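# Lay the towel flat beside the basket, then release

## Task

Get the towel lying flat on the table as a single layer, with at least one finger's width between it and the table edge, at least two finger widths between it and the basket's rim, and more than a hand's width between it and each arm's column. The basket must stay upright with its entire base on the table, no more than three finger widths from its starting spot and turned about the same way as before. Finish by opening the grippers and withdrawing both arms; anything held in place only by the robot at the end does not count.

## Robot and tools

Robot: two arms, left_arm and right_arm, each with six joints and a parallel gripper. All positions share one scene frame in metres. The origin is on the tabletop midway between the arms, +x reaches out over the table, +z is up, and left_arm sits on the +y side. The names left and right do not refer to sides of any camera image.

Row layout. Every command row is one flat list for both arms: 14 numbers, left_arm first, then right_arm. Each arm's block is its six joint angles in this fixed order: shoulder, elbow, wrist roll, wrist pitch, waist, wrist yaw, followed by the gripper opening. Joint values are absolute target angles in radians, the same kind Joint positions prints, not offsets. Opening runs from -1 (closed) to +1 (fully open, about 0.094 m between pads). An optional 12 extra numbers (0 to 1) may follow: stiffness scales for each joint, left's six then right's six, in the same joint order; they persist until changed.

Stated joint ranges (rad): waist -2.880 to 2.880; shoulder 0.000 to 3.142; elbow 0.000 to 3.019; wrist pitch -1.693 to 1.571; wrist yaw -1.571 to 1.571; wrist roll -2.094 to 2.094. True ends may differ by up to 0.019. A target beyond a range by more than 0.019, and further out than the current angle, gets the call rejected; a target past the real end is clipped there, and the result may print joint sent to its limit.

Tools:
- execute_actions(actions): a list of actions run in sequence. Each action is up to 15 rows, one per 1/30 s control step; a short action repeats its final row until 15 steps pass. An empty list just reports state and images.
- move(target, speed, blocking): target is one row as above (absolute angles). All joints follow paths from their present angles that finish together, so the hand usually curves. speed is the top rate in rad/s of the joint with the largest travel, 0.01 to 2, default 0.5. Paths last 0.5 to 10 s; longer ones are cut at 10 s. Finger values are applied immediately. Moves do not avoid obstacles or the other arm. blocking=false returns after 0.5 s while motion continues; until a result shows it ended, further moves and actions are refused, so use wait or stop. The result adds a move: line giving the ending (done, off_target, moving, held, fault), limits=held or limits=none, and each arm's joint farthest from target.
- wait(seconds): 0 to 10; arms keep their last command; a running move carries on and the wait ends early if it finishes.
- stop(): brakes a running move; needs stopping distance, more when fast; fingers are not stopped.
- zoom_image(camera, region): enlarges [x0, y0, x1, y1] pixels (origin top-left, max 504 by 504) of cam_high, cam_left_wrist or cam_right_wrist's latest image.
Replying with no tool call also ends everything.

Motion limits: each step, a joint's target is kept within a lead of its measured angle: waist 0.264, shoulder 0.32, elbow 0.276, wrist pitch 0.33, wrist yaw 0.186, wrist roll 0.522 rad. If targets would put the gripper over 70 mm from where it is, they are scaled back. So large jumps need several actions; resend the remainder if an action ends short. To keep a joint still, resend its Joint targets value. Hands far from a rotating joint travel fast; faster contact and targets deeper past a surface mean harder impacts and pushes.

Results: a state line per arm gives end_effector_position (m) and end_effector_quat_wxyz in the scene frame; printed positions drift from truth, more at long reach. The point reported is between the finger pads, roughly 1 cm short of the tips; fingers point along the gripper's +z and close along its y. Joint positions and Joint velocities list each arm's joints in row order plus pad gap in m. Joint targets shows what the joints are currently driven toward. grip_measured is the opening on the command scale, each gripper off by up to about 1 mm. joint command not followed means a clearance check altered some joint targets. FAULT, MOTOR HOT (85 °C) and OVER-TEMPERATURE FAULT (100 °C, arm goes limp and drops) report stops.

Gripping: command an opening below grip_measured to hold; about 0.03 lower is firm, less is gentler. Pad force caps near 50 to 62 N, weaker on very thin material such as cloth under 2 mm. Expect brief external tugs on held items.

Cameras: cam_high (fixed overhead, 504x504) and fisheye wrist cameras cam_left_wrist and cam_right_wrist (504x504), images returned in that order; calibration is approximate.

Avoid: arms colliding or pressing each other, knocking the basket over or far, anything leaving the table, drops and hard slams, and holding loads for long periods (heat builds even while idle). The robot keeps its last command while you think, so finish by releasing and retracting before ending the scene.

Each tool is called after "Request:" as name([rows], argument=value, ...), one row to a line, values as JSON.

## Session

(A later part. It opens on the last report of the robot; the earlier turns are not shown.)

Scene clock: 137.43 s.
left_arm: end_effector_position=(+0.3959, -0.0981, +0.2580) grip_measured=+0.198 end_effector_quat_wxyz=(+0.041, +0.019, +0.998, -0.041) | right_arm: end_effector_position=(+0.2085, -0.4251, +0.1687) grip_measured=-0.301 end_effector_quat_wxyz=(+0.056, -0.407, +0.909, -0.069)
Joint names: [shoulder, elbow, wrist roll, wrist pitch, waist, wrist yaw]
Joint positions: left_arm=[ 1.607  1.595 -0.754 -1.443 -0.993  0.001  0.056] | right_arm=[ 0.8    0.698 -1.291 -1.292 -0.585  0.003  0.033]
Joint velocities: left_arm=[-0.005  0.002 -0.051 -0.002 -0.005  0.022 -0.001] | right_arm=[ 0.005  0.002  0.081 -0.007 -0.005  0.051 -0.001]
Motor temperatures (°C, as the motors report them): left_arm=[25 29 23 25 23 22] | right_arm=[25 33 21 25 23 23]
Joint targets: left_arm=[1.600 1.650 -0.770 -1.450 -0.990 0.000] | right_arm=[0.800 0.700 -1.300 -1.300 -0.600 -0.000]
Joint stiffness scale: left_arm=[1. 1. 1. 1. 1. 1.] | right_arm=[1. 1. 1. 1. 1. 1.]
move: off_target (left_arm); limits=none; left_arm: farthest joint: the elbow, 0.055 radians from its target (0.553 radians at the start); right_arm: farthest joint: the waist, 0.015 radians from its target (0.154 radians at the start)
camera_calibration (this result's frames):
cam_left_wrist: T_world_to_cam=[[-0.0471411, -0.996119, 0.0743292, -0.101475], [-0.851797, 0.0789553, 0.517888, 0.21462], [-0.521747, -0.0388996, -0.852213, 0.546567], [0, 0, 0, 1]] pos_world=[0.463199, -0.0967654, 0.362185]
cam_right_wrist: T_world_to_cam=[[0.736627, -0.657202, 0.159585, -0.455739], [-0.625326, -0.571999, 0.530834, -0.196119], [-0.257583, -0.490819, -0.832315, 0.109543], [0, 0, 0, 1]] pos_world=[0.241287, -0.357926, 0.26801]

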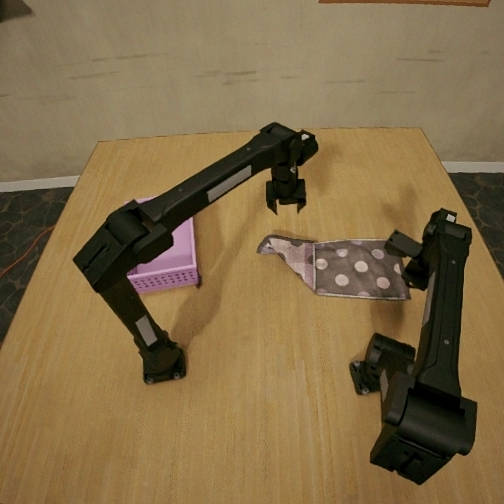

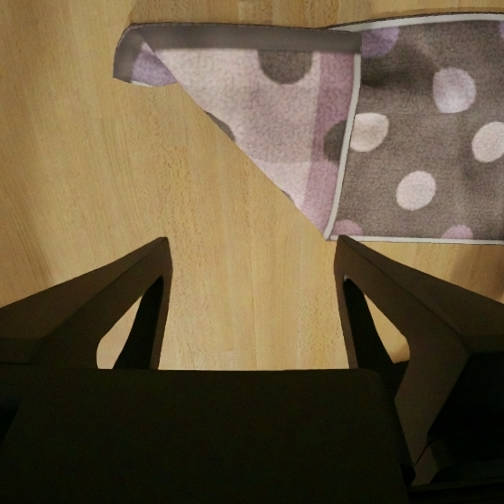

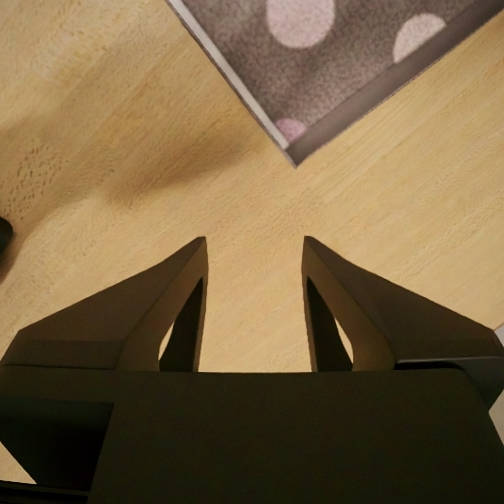

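Request:
move(target=[1.0,1.1,-0.4,-1.3,-0.3,0,0.2,1.2,1.2,0.29,-1.4,-0.2,0,-0.2], speed=1)

Request:
move(target=[1.0,1.1,-0.4,-1.3,-0.3,0,0.2,1.67,1.15,0.29,-1.0,0.15,0,-0.2])

Scene clock: 142.73 s.
left_arm: end_effector_position=(+0.3740, +0.2305, +0.2904) grip_measured=+0.198 end_effector_quat_wxyz=(+0.168, -0.151, +0.973, -0.045) | right_arm: end_effector_position=(+0.3601, -0.3525, +0.2500) grip_measured=-0.202 end_effector_quat_wxyz=(+0.072, +0.176, +0.982, +0.006)
Joint names: [shoulder, elbow, wrist roll, wrist pitch, waist, wrist yaw]
Joint positions: left_arm=[ 1.005  1.097 -0.415 -1.313 -0.31   0.001  0.056] | right_arm=[ 1.186  1.15   0.28  -1.391 -0.212  0.003  0.038]
Joint velocities: left_arm=[-0.005 -0.002  0.022  0.007 -0.005 -0.037  0.001] | right_arm=[ 0.005 -0.002  0.007  0.027  0.005  0.081 -0.001]
Motor temperatures (°C, as the motors report them): left_arm=[25 30 23 25 23 22] | right_arm=[24 34 21 25 23 23]
Joint targets: left_arm=[1.000 1.100 -0.400 -1.300 -0.300 0.000] | right_arm=[1.200 1.200 0.290 -1.400 -0.200 0.000]
Joint stiffness scale: left_arm=[1. 1. 1. 1. 1. 1.] | right_arm=[1. 1. 1. 1. 1. 1.]
move: off_target (right_arm); limits=none; left_arm: farthest joint: the wrist roll, 0.015 radians from its target (0.354 radians at the start); right_arm: farthest joint: the elbow, 0.050 radians from its target (0.502 radians at the start)
camera_calibration (this result's frames):
cam_left_wrist: T_world_to_cam=[[0.27381, -0.952747, 0.131533, 0.0757975], [-0.926488, -0.224575, 0.301969, 0.313865], [-0.258161, -0.204546, -0.9442, 0.54187], [0, 0, 0, 1]] pos_world=[0.409927, 0.253539, 0.406887]
cam_right_wrist: T_world_to_cam=[[-0.340258, -0.939154, -0.047055, -0.192615], [-0.84384, 0.28288, 0.455975, 0.295793], [-0.414919, 0.194856, -0.888748, 0.564383], [0, 0, 0, 1]] pos_world=[0.418237, -0.374542, 0.357657]

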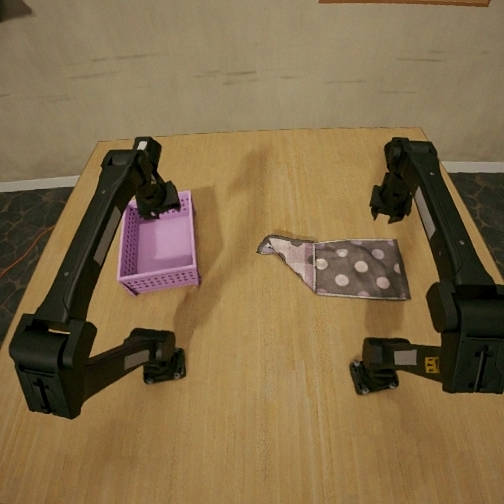

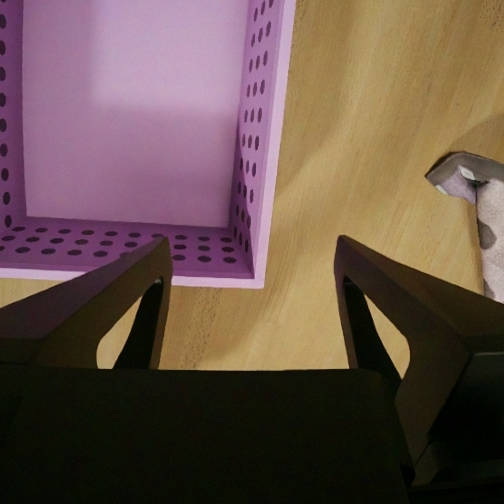

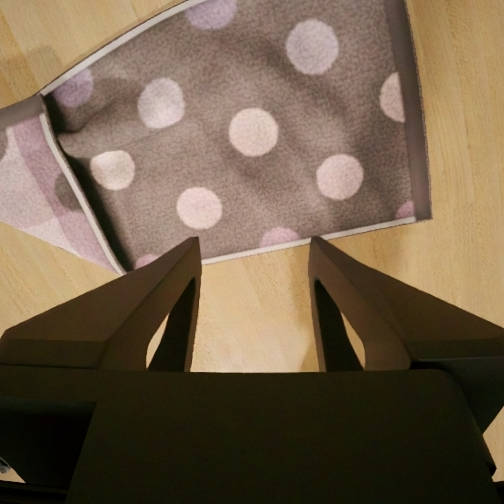

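Scene clock: 144.17 s.
left_arm: end_effector_position=(+0.3740, +0.2305, +0.2904) grip_measured=+0.198 end_effector_quat_wxyz=(+0.168, -0.151, +0.973, -0.045) | right_arm: end_effector_position=(+0.4479, -0.1944, +0.0631) grip_measured=-0.202 end_effector_quat_wxyz=(+0.017, -0.003, +1.000, +0.003)
Joint names: [shoulder, elbow, wrist roll, wrist pitch, waist, wrist yaw]
Joint positions: left_arm=[ 1.005  1.097 -0.415 -1.313 -0.31   0.001  0.056] | right_arm=[ 1.669  1.142  0.28  -1.01   0.148  0.003  0.038]
Joint velocities: left_arm=[-0.005  0.002 -0.037  0.012 -0.005  0.007 -0.   ] | right_arm=[-0.005 -0.002 -0.022 -0.007 -0.015  0.022 -0.   ]
Motor temperatures (°C, as the motors report them): left_arm=[25 30 23 25 23 22] | right_arm=[24 34 21 25 23 23]
Joint targets: left_arm=[1.000 1.100 -0.400 -1.300 -0.300 0.000] | right_arm=[1.670 1.150 0.290 -1.000 0.150 0.000]
Joint stiffness scale: left_arm=[1. 1. 1. 1. 1. 1.] | right_arm=[1. 1. 1. 1. 1. 1.]
move: done; limits=none; left_arm: farthest joint: the wrist roll, 0.015 radians from its target (0.015 radians at the start); right_arm: farthest joint: the wrist pitch, 0.010 radians from its target (0.391 radians at the start)
camera_calibration (this result's frames):
cam_left_wrist: T_world_to_cam=[[0.27381, -0.952747, 0.131533, 0.0757975], [-0.926488, -0.224575, 0.301969, 0.313865], [-0.258161, -0.204546, -0.9442, 0.54187], [0, 0, 0, 1]] pos_world=[0.409927, 0.253539, 0.406887]
cam_right_wrist: T_world_to_cam=[[0.00912383, -0.999803, -0.0176385, -0.193244], [-0.836371, -0.0172983, 0.547891, 0.342969], [-0.548088, 0.0097535, -0.836364, 0.424298], [0, 0, 0, 1]] pos_world=[0.521165, -0.191411, 0.163549]

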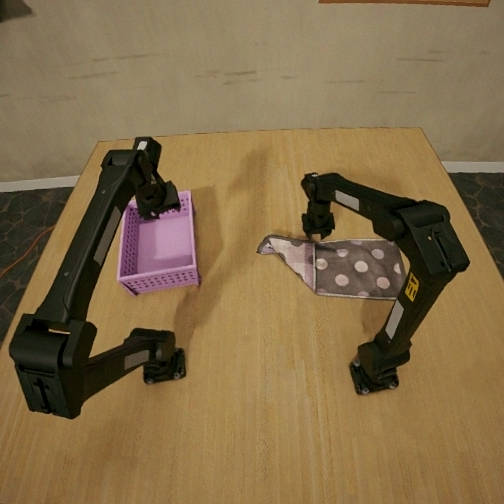

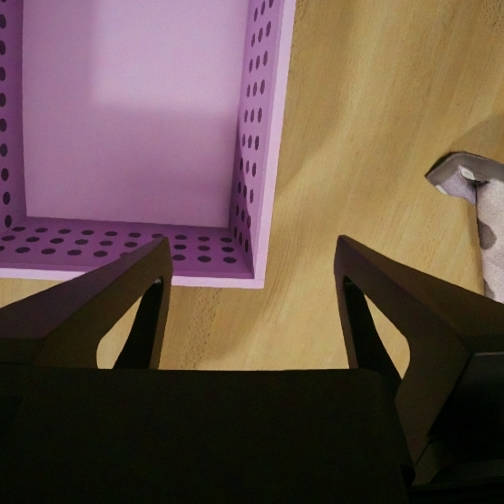

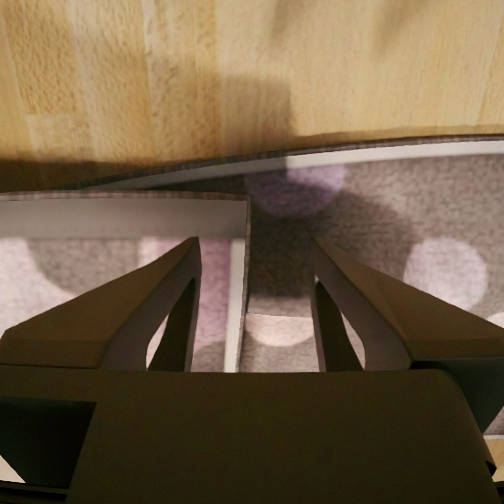

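Request:
move(target=[1.0,1.1,-0.4,-1.3,-0.3,0,0.2,1.73,1.065,0.29,-0.9,0.16,0,-0.2], speed=0.1)

Request:
move(target=[1.0,1.1,-0.4,-1.3,-0.3,0,0.2,1.73,1.065,0.29,-0.9,0.16,0,-1])

Request:
move(target=[1.0,1.1,-0.4,-1.3,-0.3,0,0.2,1.52,1.13,0.7,-1.2,0.4,0,-1], speed=0.25)

Scene clock: 149.20 s.
left_arm: end_effector_position=(+0.3740, +0.2305, +0.2904) grip_measured=+0.198 end_effector_quat_wxyz=(+0.168, -0.151, +0.973, -0.045) | right_arm: end_effector_position=(+0.4349, -0.1983, +0.0222) grip_measured=-0.202 end_effector_quat_wxyz=(+0.009, -0.002, +1.000, +0.001)
Joint names: [shoulder, elbow, wrist roll, wrist pitch, waist, wrist yaw]
Joint positions: left_arm=[ 1.005  1.097 -0.415 -1.313 -0.31   0.001  0.056] | right_arm=[ 1.707  1.066  0.281 -0.911  0.148  0.003  0.038]
Joint velocities: left_arm=[-0.015  0.002 -0.007 -0.002 -0.015 -0.066  0.   ] | right_arm=[-0.005 -0.012 -0.037 -0.027 -0.005 -0.051  0.   ]
Motor temperatures (°C, as the motors report them): left_arm=[25 29 23 25 23 22] | right_arm=[24 33 21 25 23 23]
Joint targets: left_arm=[1.000 1.100 -0.400 -1.300 -0.300 -0.000] | right_arm=[1.730 1.065 0.290 -0.900 0.160 -0.000]
Joint stiffness scale: left_arm=[1. 1. 1. 1. 1. 1.] | right_arm=[1. 1. 1. 1. 1. 1.]
move: off_target (right_arm); limits=none; left_arm: farthest joint: the wrist roll, 0.015 radians from its target (0.015 radians at the start); right_arm: farthest joint: the shoulder, 0.023 radians from its target (0.061 radians at the start)
camera_calibration (this result's frames):
cam_left_wrist: T_world_to_cam=[[0.27381, -0.952747, 0.131533, 0.0757975], [-0.926488, -0.224575, 0.301969, 0.313865], [-0.258161, -0.204546, -0.9442, 0.54187], [0, 0, 0, 1]] pos_world=[0.409927, 0.253539, 0.406887]
cam_right_wrist: T_world_to_cam=[[0.00813336, -0.999876, -0.0134844, -0.197366], [-0.82827, -0.0142917, 0.560147, 0.351141], [-0.560271, 0.00661287, -0.828283, 0.38748], [0, 0, 0, 1]] pos_world=[0.509539, -0.194886, 0.121591]

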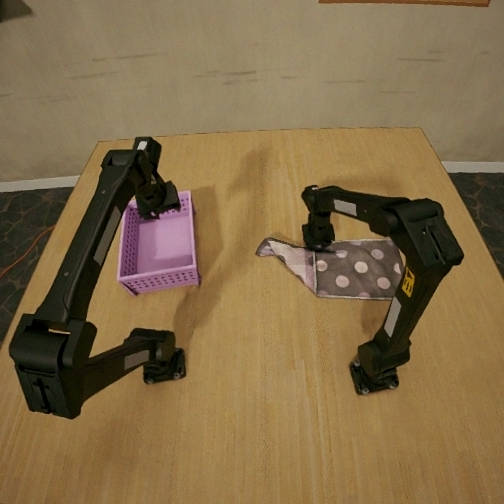

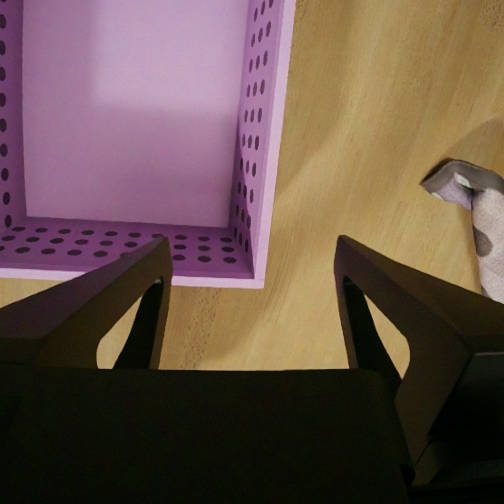

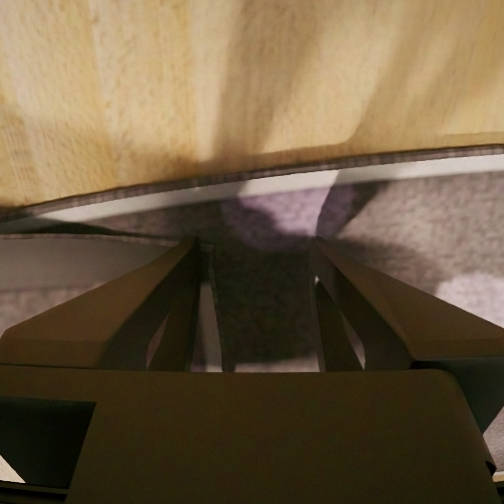

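Scene clock: 149.90 s.
left_arm: end_effector_position=(+0.3740, +0.2305, +0.2904) grip_measured=+0.198 end_effector_quat_wxyz=(+0.168, -0.151, +0.973, -0.045) | right_arm: end_effector_position=(+0.4346, -0.1984, +0.0220) grip_measured=-0.978 end_effector_quat_wxyz=(+0.009, -0.002, +1.000, +0.001)
Joint names: [shoulder, elbow, wrist roll, wrist pitch, waist, wrist yaw]
Joint positions: left_arm=[ 1.005  1.097 -0.415 -1.313 -0.31   0.001  0.056] | right_arm=[ 1.708  1.066  0.281 -0.911  0.148  0.003  0.001]
Joint velocities: left_arm=[-0.005 -0.012 -0.022 -0.002 -0.005 -0.007 -0.002] | right_arm=[-0.015 -0.007 -0.051 -0.002 -0.005  0.051  0.001]
Motor temperatures (°C, as the motors report them): left_arm=[25 29 23 25 23 22] | right_arm=[24 33 21 25 23 23]
Joint targets: left_arm=[1.000 1.100 -0.400 -1.300 -0.300 -0.000] | right_arm=[1.730 1.065 0.290 -0.900 0.160 -0.000]
Joint stiffness scale: left_arm=[1. 1. 1. 1. 1. 1.] | right_arm=[1. 1. 1. 1. 1. 1.]
move: off_target (right_arm); limits=none; left_arm: farthest joint: the wrist roll, 0.015 radians from its target (0.015 radians at the start); right_arm: farthest joint: the shoulder, 0.022 radians from its target (0.023 radians at the start)
camera_calibration (this result's frames):
cam_left_wrist: T_world_to_cam=[[0.27381, -0.952747, 0.131533, 0.0757975], [-0.926488, -0.224575, 0.301969, 0.313865], [-0.258161, -0.204546, -0.9442, 0.54187], [0, 0, 0, 1]] pos_world=[0.409927, 0.253539, 0.406887]
cam_right_wrist: T_world_to_cam=[[0.00812357, -0.999879, -0.0132754, -0.197432], [-0.827859, -0.0141711, 0.560757, 0.350954], [-0.560877, 0.0064348, -0.827874, 0.387347], [0, 0, 0, 1]] pos_world=[0.509398, -0.194927, 0.121254]

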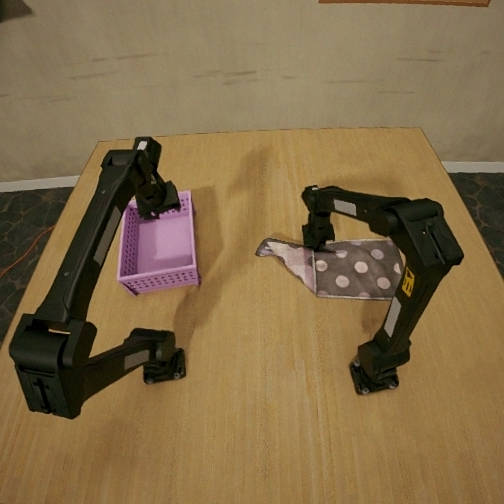

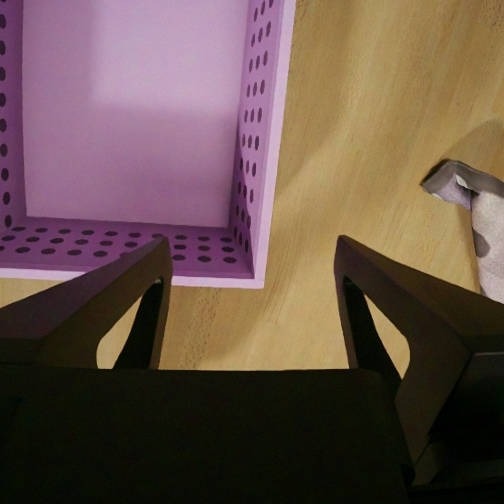

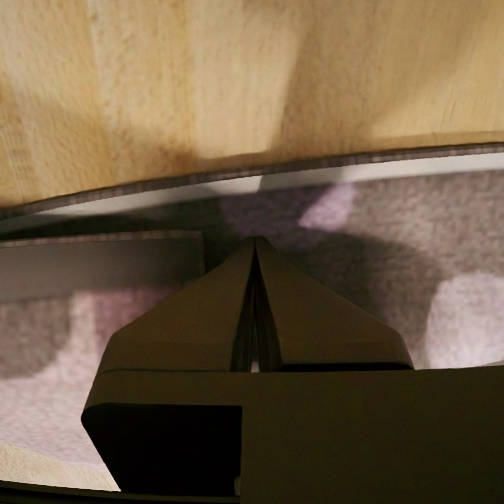

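Scene clock: 152.23 s.
left_arm: end_effector_position=(+0.3740, +0.2305, +0.2904) grip_measured=+0.198 end_effector_quat_wxyz=(+0.168, -0.151, +0.973, -0.045) | right_arm: end_effector_position=(+0.3511, -0.1227, +0.0996) grip_measured=-0.978 end_effector_quat_wxyz=(-0.028, +0.082, +0.996, -0.021)
Joint names: [shoulder, elbow, wrist roll, wrist pitch, waist, wrist yaw]
Joint positions: left_arm=[ 1.005  1.097 -0.415 -1.313 -0.31   0.001  0.056] | right_arm=[ 1.538  1.087  0.69  -1.19   0.389  0.003  0.001]
Joint velocities: left_arm=[ 0.005  0.002 -0.022  0.002 -0.024 -0.066 -0.   ] | right_arm=[-0.005  0.002 -0.022 -0.007  0.005  0.022 -0.   ]
Motor temperatures (°C, as the motors report them): left_arm=[25 29 23 25 23 22] | right_arm=[24 33 21 25 23 23]
Joint targets: left_arm=[1.000 1.100 -0.400 -1.300 -0.300 0.000] | right_arm=[1.520 1.130 0.700 -1.200 0.400 0.000]
Joint stiffness scale: left_arm=[1. 1. 1. 1. 1. 1.] | right_arm=[1. 1. 1. 1. 1. 1.]
move: off_target (right_arm); limits=none; left_arm: farthest joint: the wrist roll, 0.015 radians from its target (0.015 radians at the start); right_arm: farthest joint: the elbow, 0.043 radians from its target (0.064 radians at the start)
camera_calibration (this result's frames):
cam_left_wrist: T_world_to_cam=[[0.27381, -0.952747, 0.131533, 0.0757975], [-0.926488, -0.224575, 0.301969, 0.313865], [-0.258161, -0.204546, -0.9442, 0.54187], [0, 0, 0, 1]] pos_world=[0.409927, 0.253539, 0.406887]
cam_right_wrist: T_world_to_cam=[[-0.159146, -0.986605, 0.03581, -0.0646397], [-0.772663, 0.14705, 0.61755, 0.234097], [-0.614544, 0.0706113, -0.785716, 0.42676], [0, 0, 0, 1]] pos_world=[0.432854, -0.128332, 0.19306]

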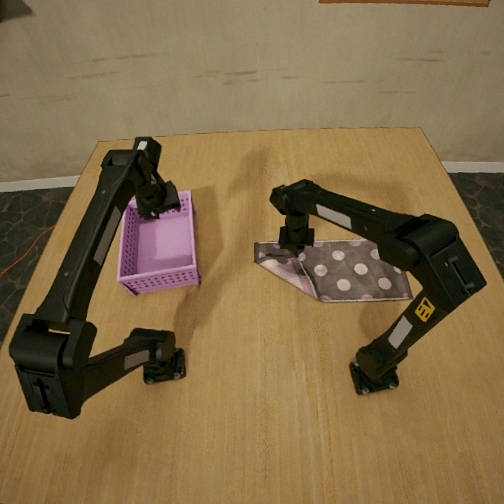

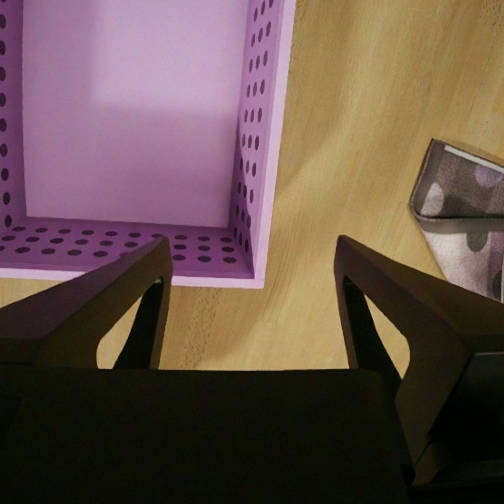

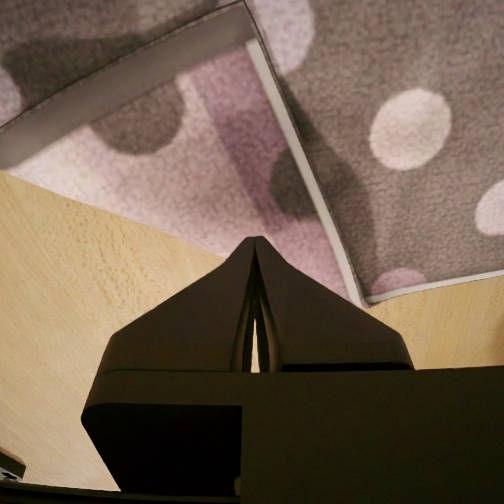

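Request:
move(target=[1.0,1.1,-0.4,-1.3,-0.3,0,0.2,1.66,1.11,0.5,-0.98,0.34,0,0], speed=0.3)

Request:
move(target=[1.0,1.1,-0.4,-1.3,-0.3,0,0.2,1.75,1.06,0.5,-0.9,0.34,0,0], speed=0.1)

Request:
move(target=[1.0,1.1,-0.4,-1.3,-0.3,0,0.2,1.75,1.06,0.5,-0.9,0.34,0,-1])

Request:
move(target=[1.0,1.1,-0.4,-1.3,-0.3,0,0.2,1.58,1.12,0.8,-1.1,0.52,0,-1], speed=0.2)

Scene clock: 159.30 s.
left_arm: end_effector_position=(+0.3740, +0.2305, +0.2904) grip_measured=+0.198 end_effector_quat_wxyz=(+0.168, -0.151, +0.973, -0.045) | right_arm: end_effector_position=(+0.3960, -0.1146, +0.0552) grip_measured=-0.002 end_effector_quat_wxyz=(+0.010, +0.009, +1.000, +0.004)
Joint names: [shoulder, elbow, wrist roll, wrist pitch, waist, wrist yaw]
Joint positions: left_arm=[ 1.005  1.097 -0.415 -1.313 -0.31   0.001  0.056] | right_arm=[ 1.645  1.087  0.51  -0.991  0.354  0.003  0.047]
Joint velocities: left_arm=[-0.005 -0.007 -0.007 -0.012 -0.005 -0.081  0.001] | right_arm=[-0.015 -0.002 -0.022  0.017 -0.005  0.007 -0.   ]
Motor temperatures (°C, as the motors report them): left_arm=[25 29 23 25 23 22] | right_arm=[25 34 21 25 23 23]
Joint targets: left_arm=[1.000 1.100 -0.400 -1.300 -0.300 -0.000] | right_arm=[1.660 1.110 0.500 -0.980 0.340 -0.000]
Joint stiffness scale: left_arm=[1. 1. 1. 1. 1. 1.] | right_arm=[1. 1. 1. 1. 1. 1.]
move: off_target (right_arm); limits=none; left_arm: farthest joint: the wrist roll, 0.015 radians from its target (0.015 radians at the start); right_arm: farthest joint: the elbow, 0.023 radians from its target (0.023 radians at the start)
camera_calibration (this result's frames):
cam_left_wrist: T_world_to_cam=[[0.27381, -0.952747, 0.131533, 0.0757975], [-0.926488, -0.224575, 0.301969, 0.313865], [-0.258161, -0.204546, -0.9442, 0.54187], [0, 0, 0, 1]] pos_world=[0.409927, 0.253539, 0.406887]
cam_right_wrist: T_world_to_cam=[[-0.0150583, -0.999703, -0.0191669, -0.103385], [-0.829357, 0.0017804, 0.558716, 0.304065], [-0.558516, 0.0243096, -0.829137, 0.393843], [0, 0, 0, 1]] pos_world=[0.470589, -0.113469, 0.154683]

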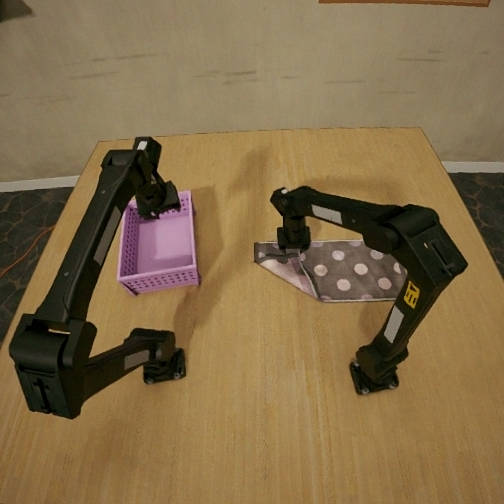

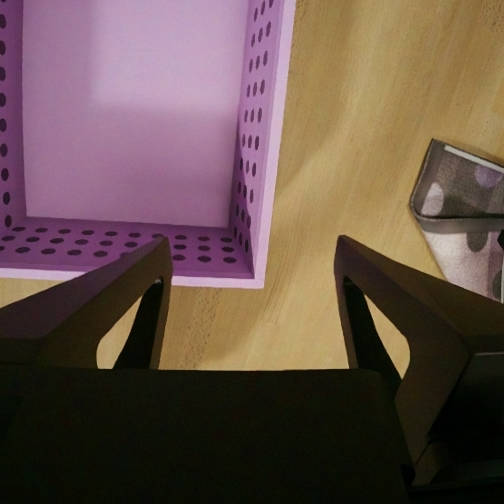

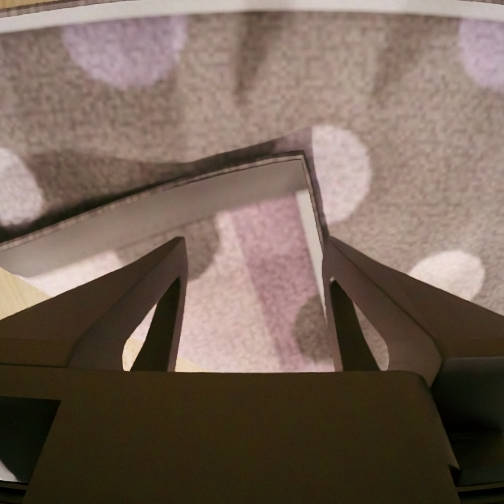

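Scene clock: 160.63 s.
left_arm: end_effector_position=(+0.3740, +0.2305, +0.2904) grip_measured=+0.198 end_effector_quat_wxyz=(+0.168, -0.151, +0.973, -0.045) | right_arm: end_effector_position=(+0.3981, -0.1134, +0.0217) grip_measured=-0.002 end_effector_quat_wxyz=(+0.005, +0.008, +1.000, +0.001)
Joint names: [shoulder, elbow, wrist roll, wrist pitch, waist, wrist yaw]
Joint positions: left_arm=[ 1.005  1.097 -0.415 -1.313 -0.31   0.001  0.056] | right_arm=[ 1.708  1.066  0.508 -0.918  0.354  0.003  0.047]
Joint velocities: left_arm=[ 0.005  0.002 -0.007 -0.007  0.005 -0.007 -0.001] | right_arm=[-0.015 -0.002  0.037 -0.002 -0.005 -0.081  0.   ]
Motor temperatures (°C, as the motors report them): left_arm=[25 29 23 25 23 22] | right_arm=[25 34 21 25 23 23]
Joint targets: left_arm=[1.000 1.100 -0.400 -1.300 -0.300 0.000] | right_arm=[1.750 1.060 0.500 -0.900 0.340 0.000]
Joint stiffness scale: left_arm=[1. 1. 1. 1. 1. 1.] | right_arm=[1. 1. 1. 1. 1. 1.]
move: off_target (right_arm); limits=none; left_arm: farthest joint: the wrist roll, 0.015 radians from its target (0.015 radians at the start); right_arm: farthest joint: the shoulder, 0.042 radians from its target (0.105 radians at the start)
camera_calibration (this result's frames):
cam_left_wrist: T_world_to_cam=[[0.27381, -0.952747, 0.131533, 0.0757975], [-0.926488, -0.224575, 0.301969, 0.313865], [-0.258161, -0.204546, -0.9442, 0.54187], [0, 0, 0, 1]] pos_world=[0.409927, 0.253539, 0.406887]
cam_right_wrist: T_world_to_cam=[[-0.0133122, -0.999816, -0.0137803, -0.103684], [-0.823878, 0.00315807, 0.566758, 0.322363], [-0.566611, 0.0188981, -0.823769, 0.369687], [0, 0, 0, 1]] pos_world=[0.473676, -0.11167, 0.120406]

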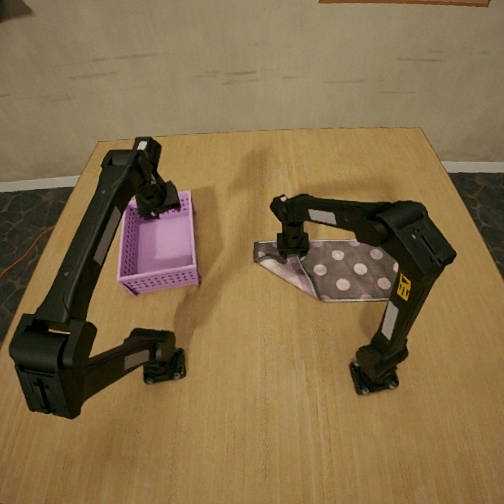

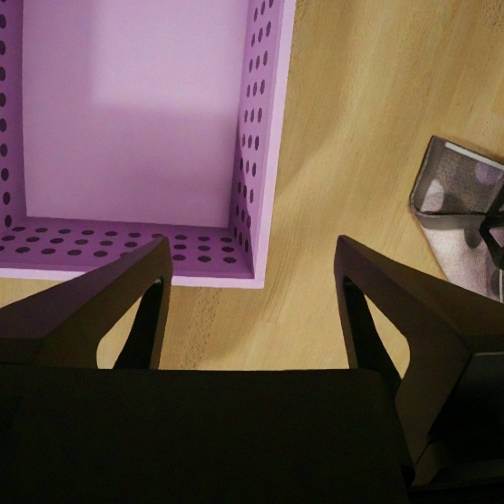

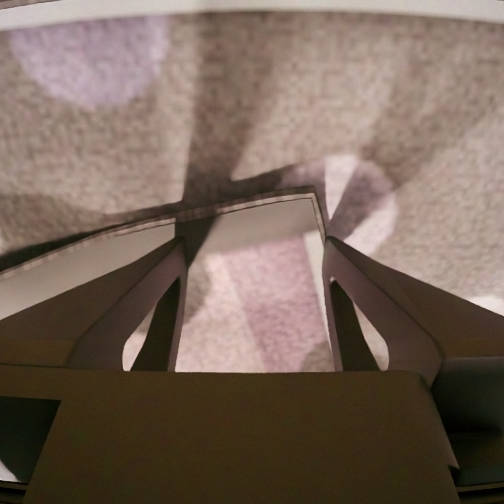

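Scene clock: 161.33 s.
left_arm: end_effector_position=(+0.3740, +0.2305, +0.2904) grip_measured=+0.198 end_effector_quat_wxyz=(+0.168, -0.151, +0.973, -0.045) | right_arm: end_effector_position=(+0.3984, -0.1132, +0.0215) grip_measured=-0.978 end_effector_quat_wxyz=(+0.006, +0.008, +1.000, +0.002)
Joint names: [shoulder, elbow, wrist roll, wrist pitch, waist, wrist yaw]
Joint positions: left_arm=[ 1.005  1.097 -0.415 -1.313 -0.31   0.001  0.056] | right_arm=[ 1.708  1.066  0.508 -0.916  0.354  0.002  0.001]
Joint velocities: left_arm=[-0.005 -0.012  0.051  0.007 -0.005 -0.022 -0.   ] | right_arm=[ 0.005 -0.007 -0.007 -0.012 -0.005 -0.022 -0.   ]
Motor temperatures (°C, as the motors report them): left_arm=[25 29 23 25 23 22] | right_arm=[25 34 21 25 23 23]
Joint targets: left_arm=[1.000 1.100 -0.400 -1.300 -0.300 0.000] | right_arm=[1.750 1.060 0.500 -0.900 0.340 -0.000]
Joint stiffness scale: left_arm=[1. 1. 1. 1. 1. 1.] | right_arm=[1. 1. 1. 1. 1. 1.]
move: off_target (right_arm); limits=none; left_arm: farthest joint: the wrist roll, 0.015 radians from its target (0.015 radians at the start); right_arm: farthest joint: the shoulder, 0.042 radians from its target (0.042 radians at the start)
camera_calibration (this result's frames):
cam_left_wrist: T_world_to_cam=[[0.27381, -0.952747, 0.131533, 0.0757975], [-0.926488, -0.224575, 0.301969, 0.313865], [-0.258161, -0.204546, -0.9442, 0.54187], [0, 0, 0, 1]] pos_world=[0.409927, 0.253539, 0.406887]
cam_right_wrist: T_world_to_cam=[[-0.0132943, -0.999799, -0.0150014, -0.103389], [-0.824246, 0.00246406, 0.566227, 0.322723], [-0.566076, 0.0198924, -0.824113, 0.369589], [0, 0, 0, 1]] pos_world=[0.473844, -0.111516, 0.120297]

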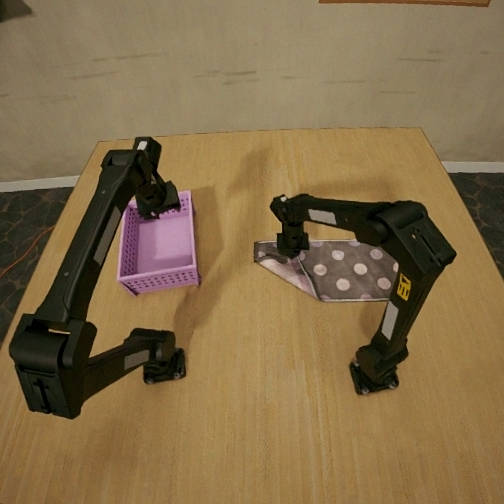

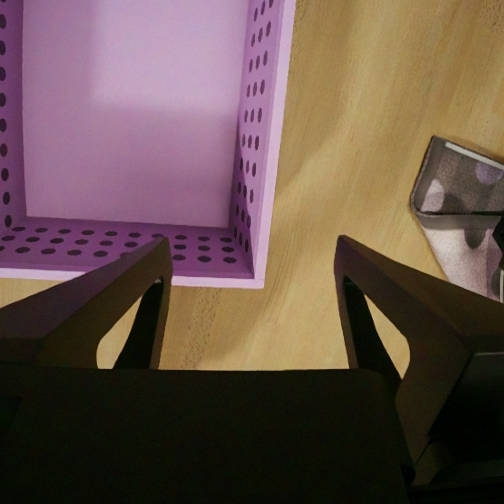

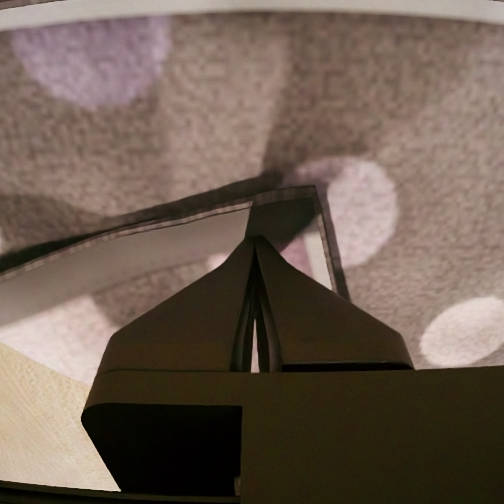

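Scene clock: 163.40 s.
left_arm: end_effector_position=(+0.3740, +0.2305, +0.2904) grip_measured=+0.198 end_effector_quat_wxyz=(+0.168, -0.151, +0.973, -0.045) | right_arm: end_effector_position=(+0.3390, -0.0717, +0.0713) grip_measured=-0.978 end_effector_quat_wxyz=(-0.015, +0.072, +0.997, -0.014)
Joint names: [shoulder, elbow, wrist roll, wrist pitch, waist, wrist yaw]
Joint positions: left_arm=[ 1.005  1.097 -0.415 -1.313 -0.31   0.001  0.056] | right_arm=[ 1.599  1.078  0.79  -1.091  0.508  0.002  0.001]
Joint velocities: left_arm=[ 0.015 -0.046 -0.037  0.002 -0.005  0.125  0.   ] | right_arm=[-0.015 -0.007 -0.007 -0.002  0.005 -0.081 -0.002]
Motor temperatures (°C, as the motors report them): left_arm=[25 29 23 25 23 22] | right_arm=[25 34 21 25 23 23]
Joint targets: left_arm=[1.000 1.100 -0.400 -1.300 -0.300 -0.000] | right_arm=[1.580 1.120 0.800 -1.100 0.520 0.000]
Joint stiffness scale: left_arm=[1. 1. 1. 1. 1. 1.] | right_arm=[1. 1. 1. 1. 1. 1.]
move: off_target (right_arm); limits=none; left_arm: farthest joint: the wrist roll, 0.015 radians from its target (0.015 radians at the start); right_arm: farthest joint: the elbow, 0.042 radians from its target (0.054 radians at the start)
camera_calibration (this result's frames):
cam_left_wrist: T_world_to_cam=[[0.27381, -0.952747, 0.131533, 0.0757975], [-0.926488, -0.224575, 0.301969, 0.313865], [-0.258161, -0.204546, -0.9442, 0.54187], [0, 0, 0, 1]] pos_world=[0.409927, 0.253539, 0.406887]
cam_right_wrist: T_world_to_cam=[[-0.140957, -0.989829, 0.0192434, -0.0204177], [-0.792059, 0.124412, 0.597632, 0.241055], [-0.593947, 0.0689983, -0.80154, 0.387563], [0, 0, 0, 1]] pos_world=[0.418244, -0.0769414, 0.166978]

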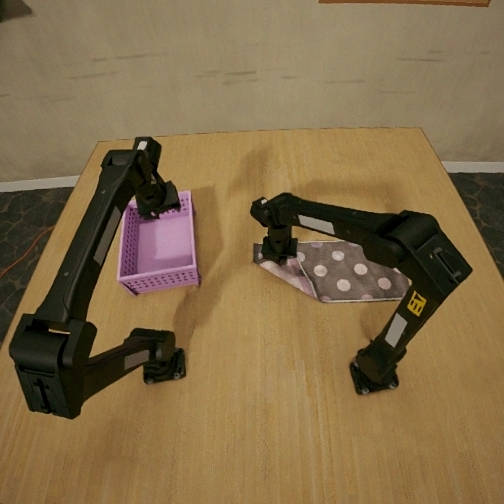

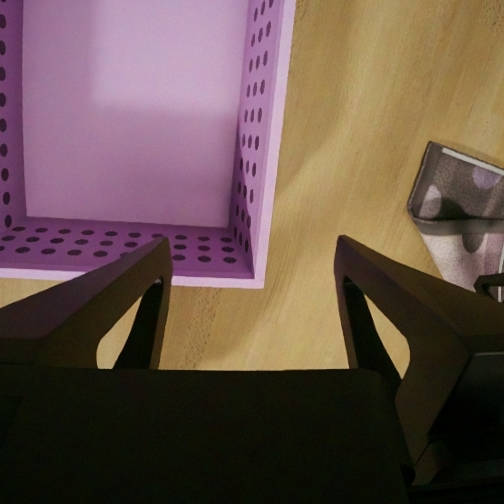

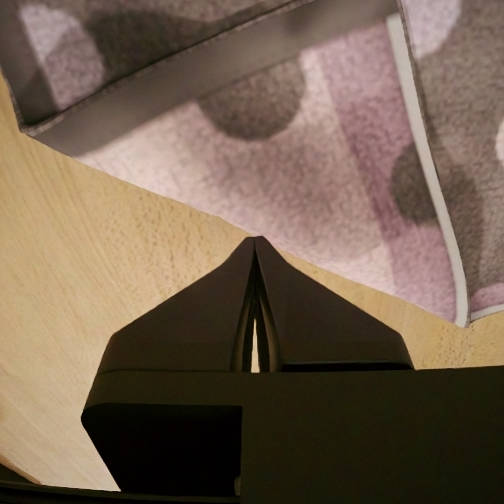

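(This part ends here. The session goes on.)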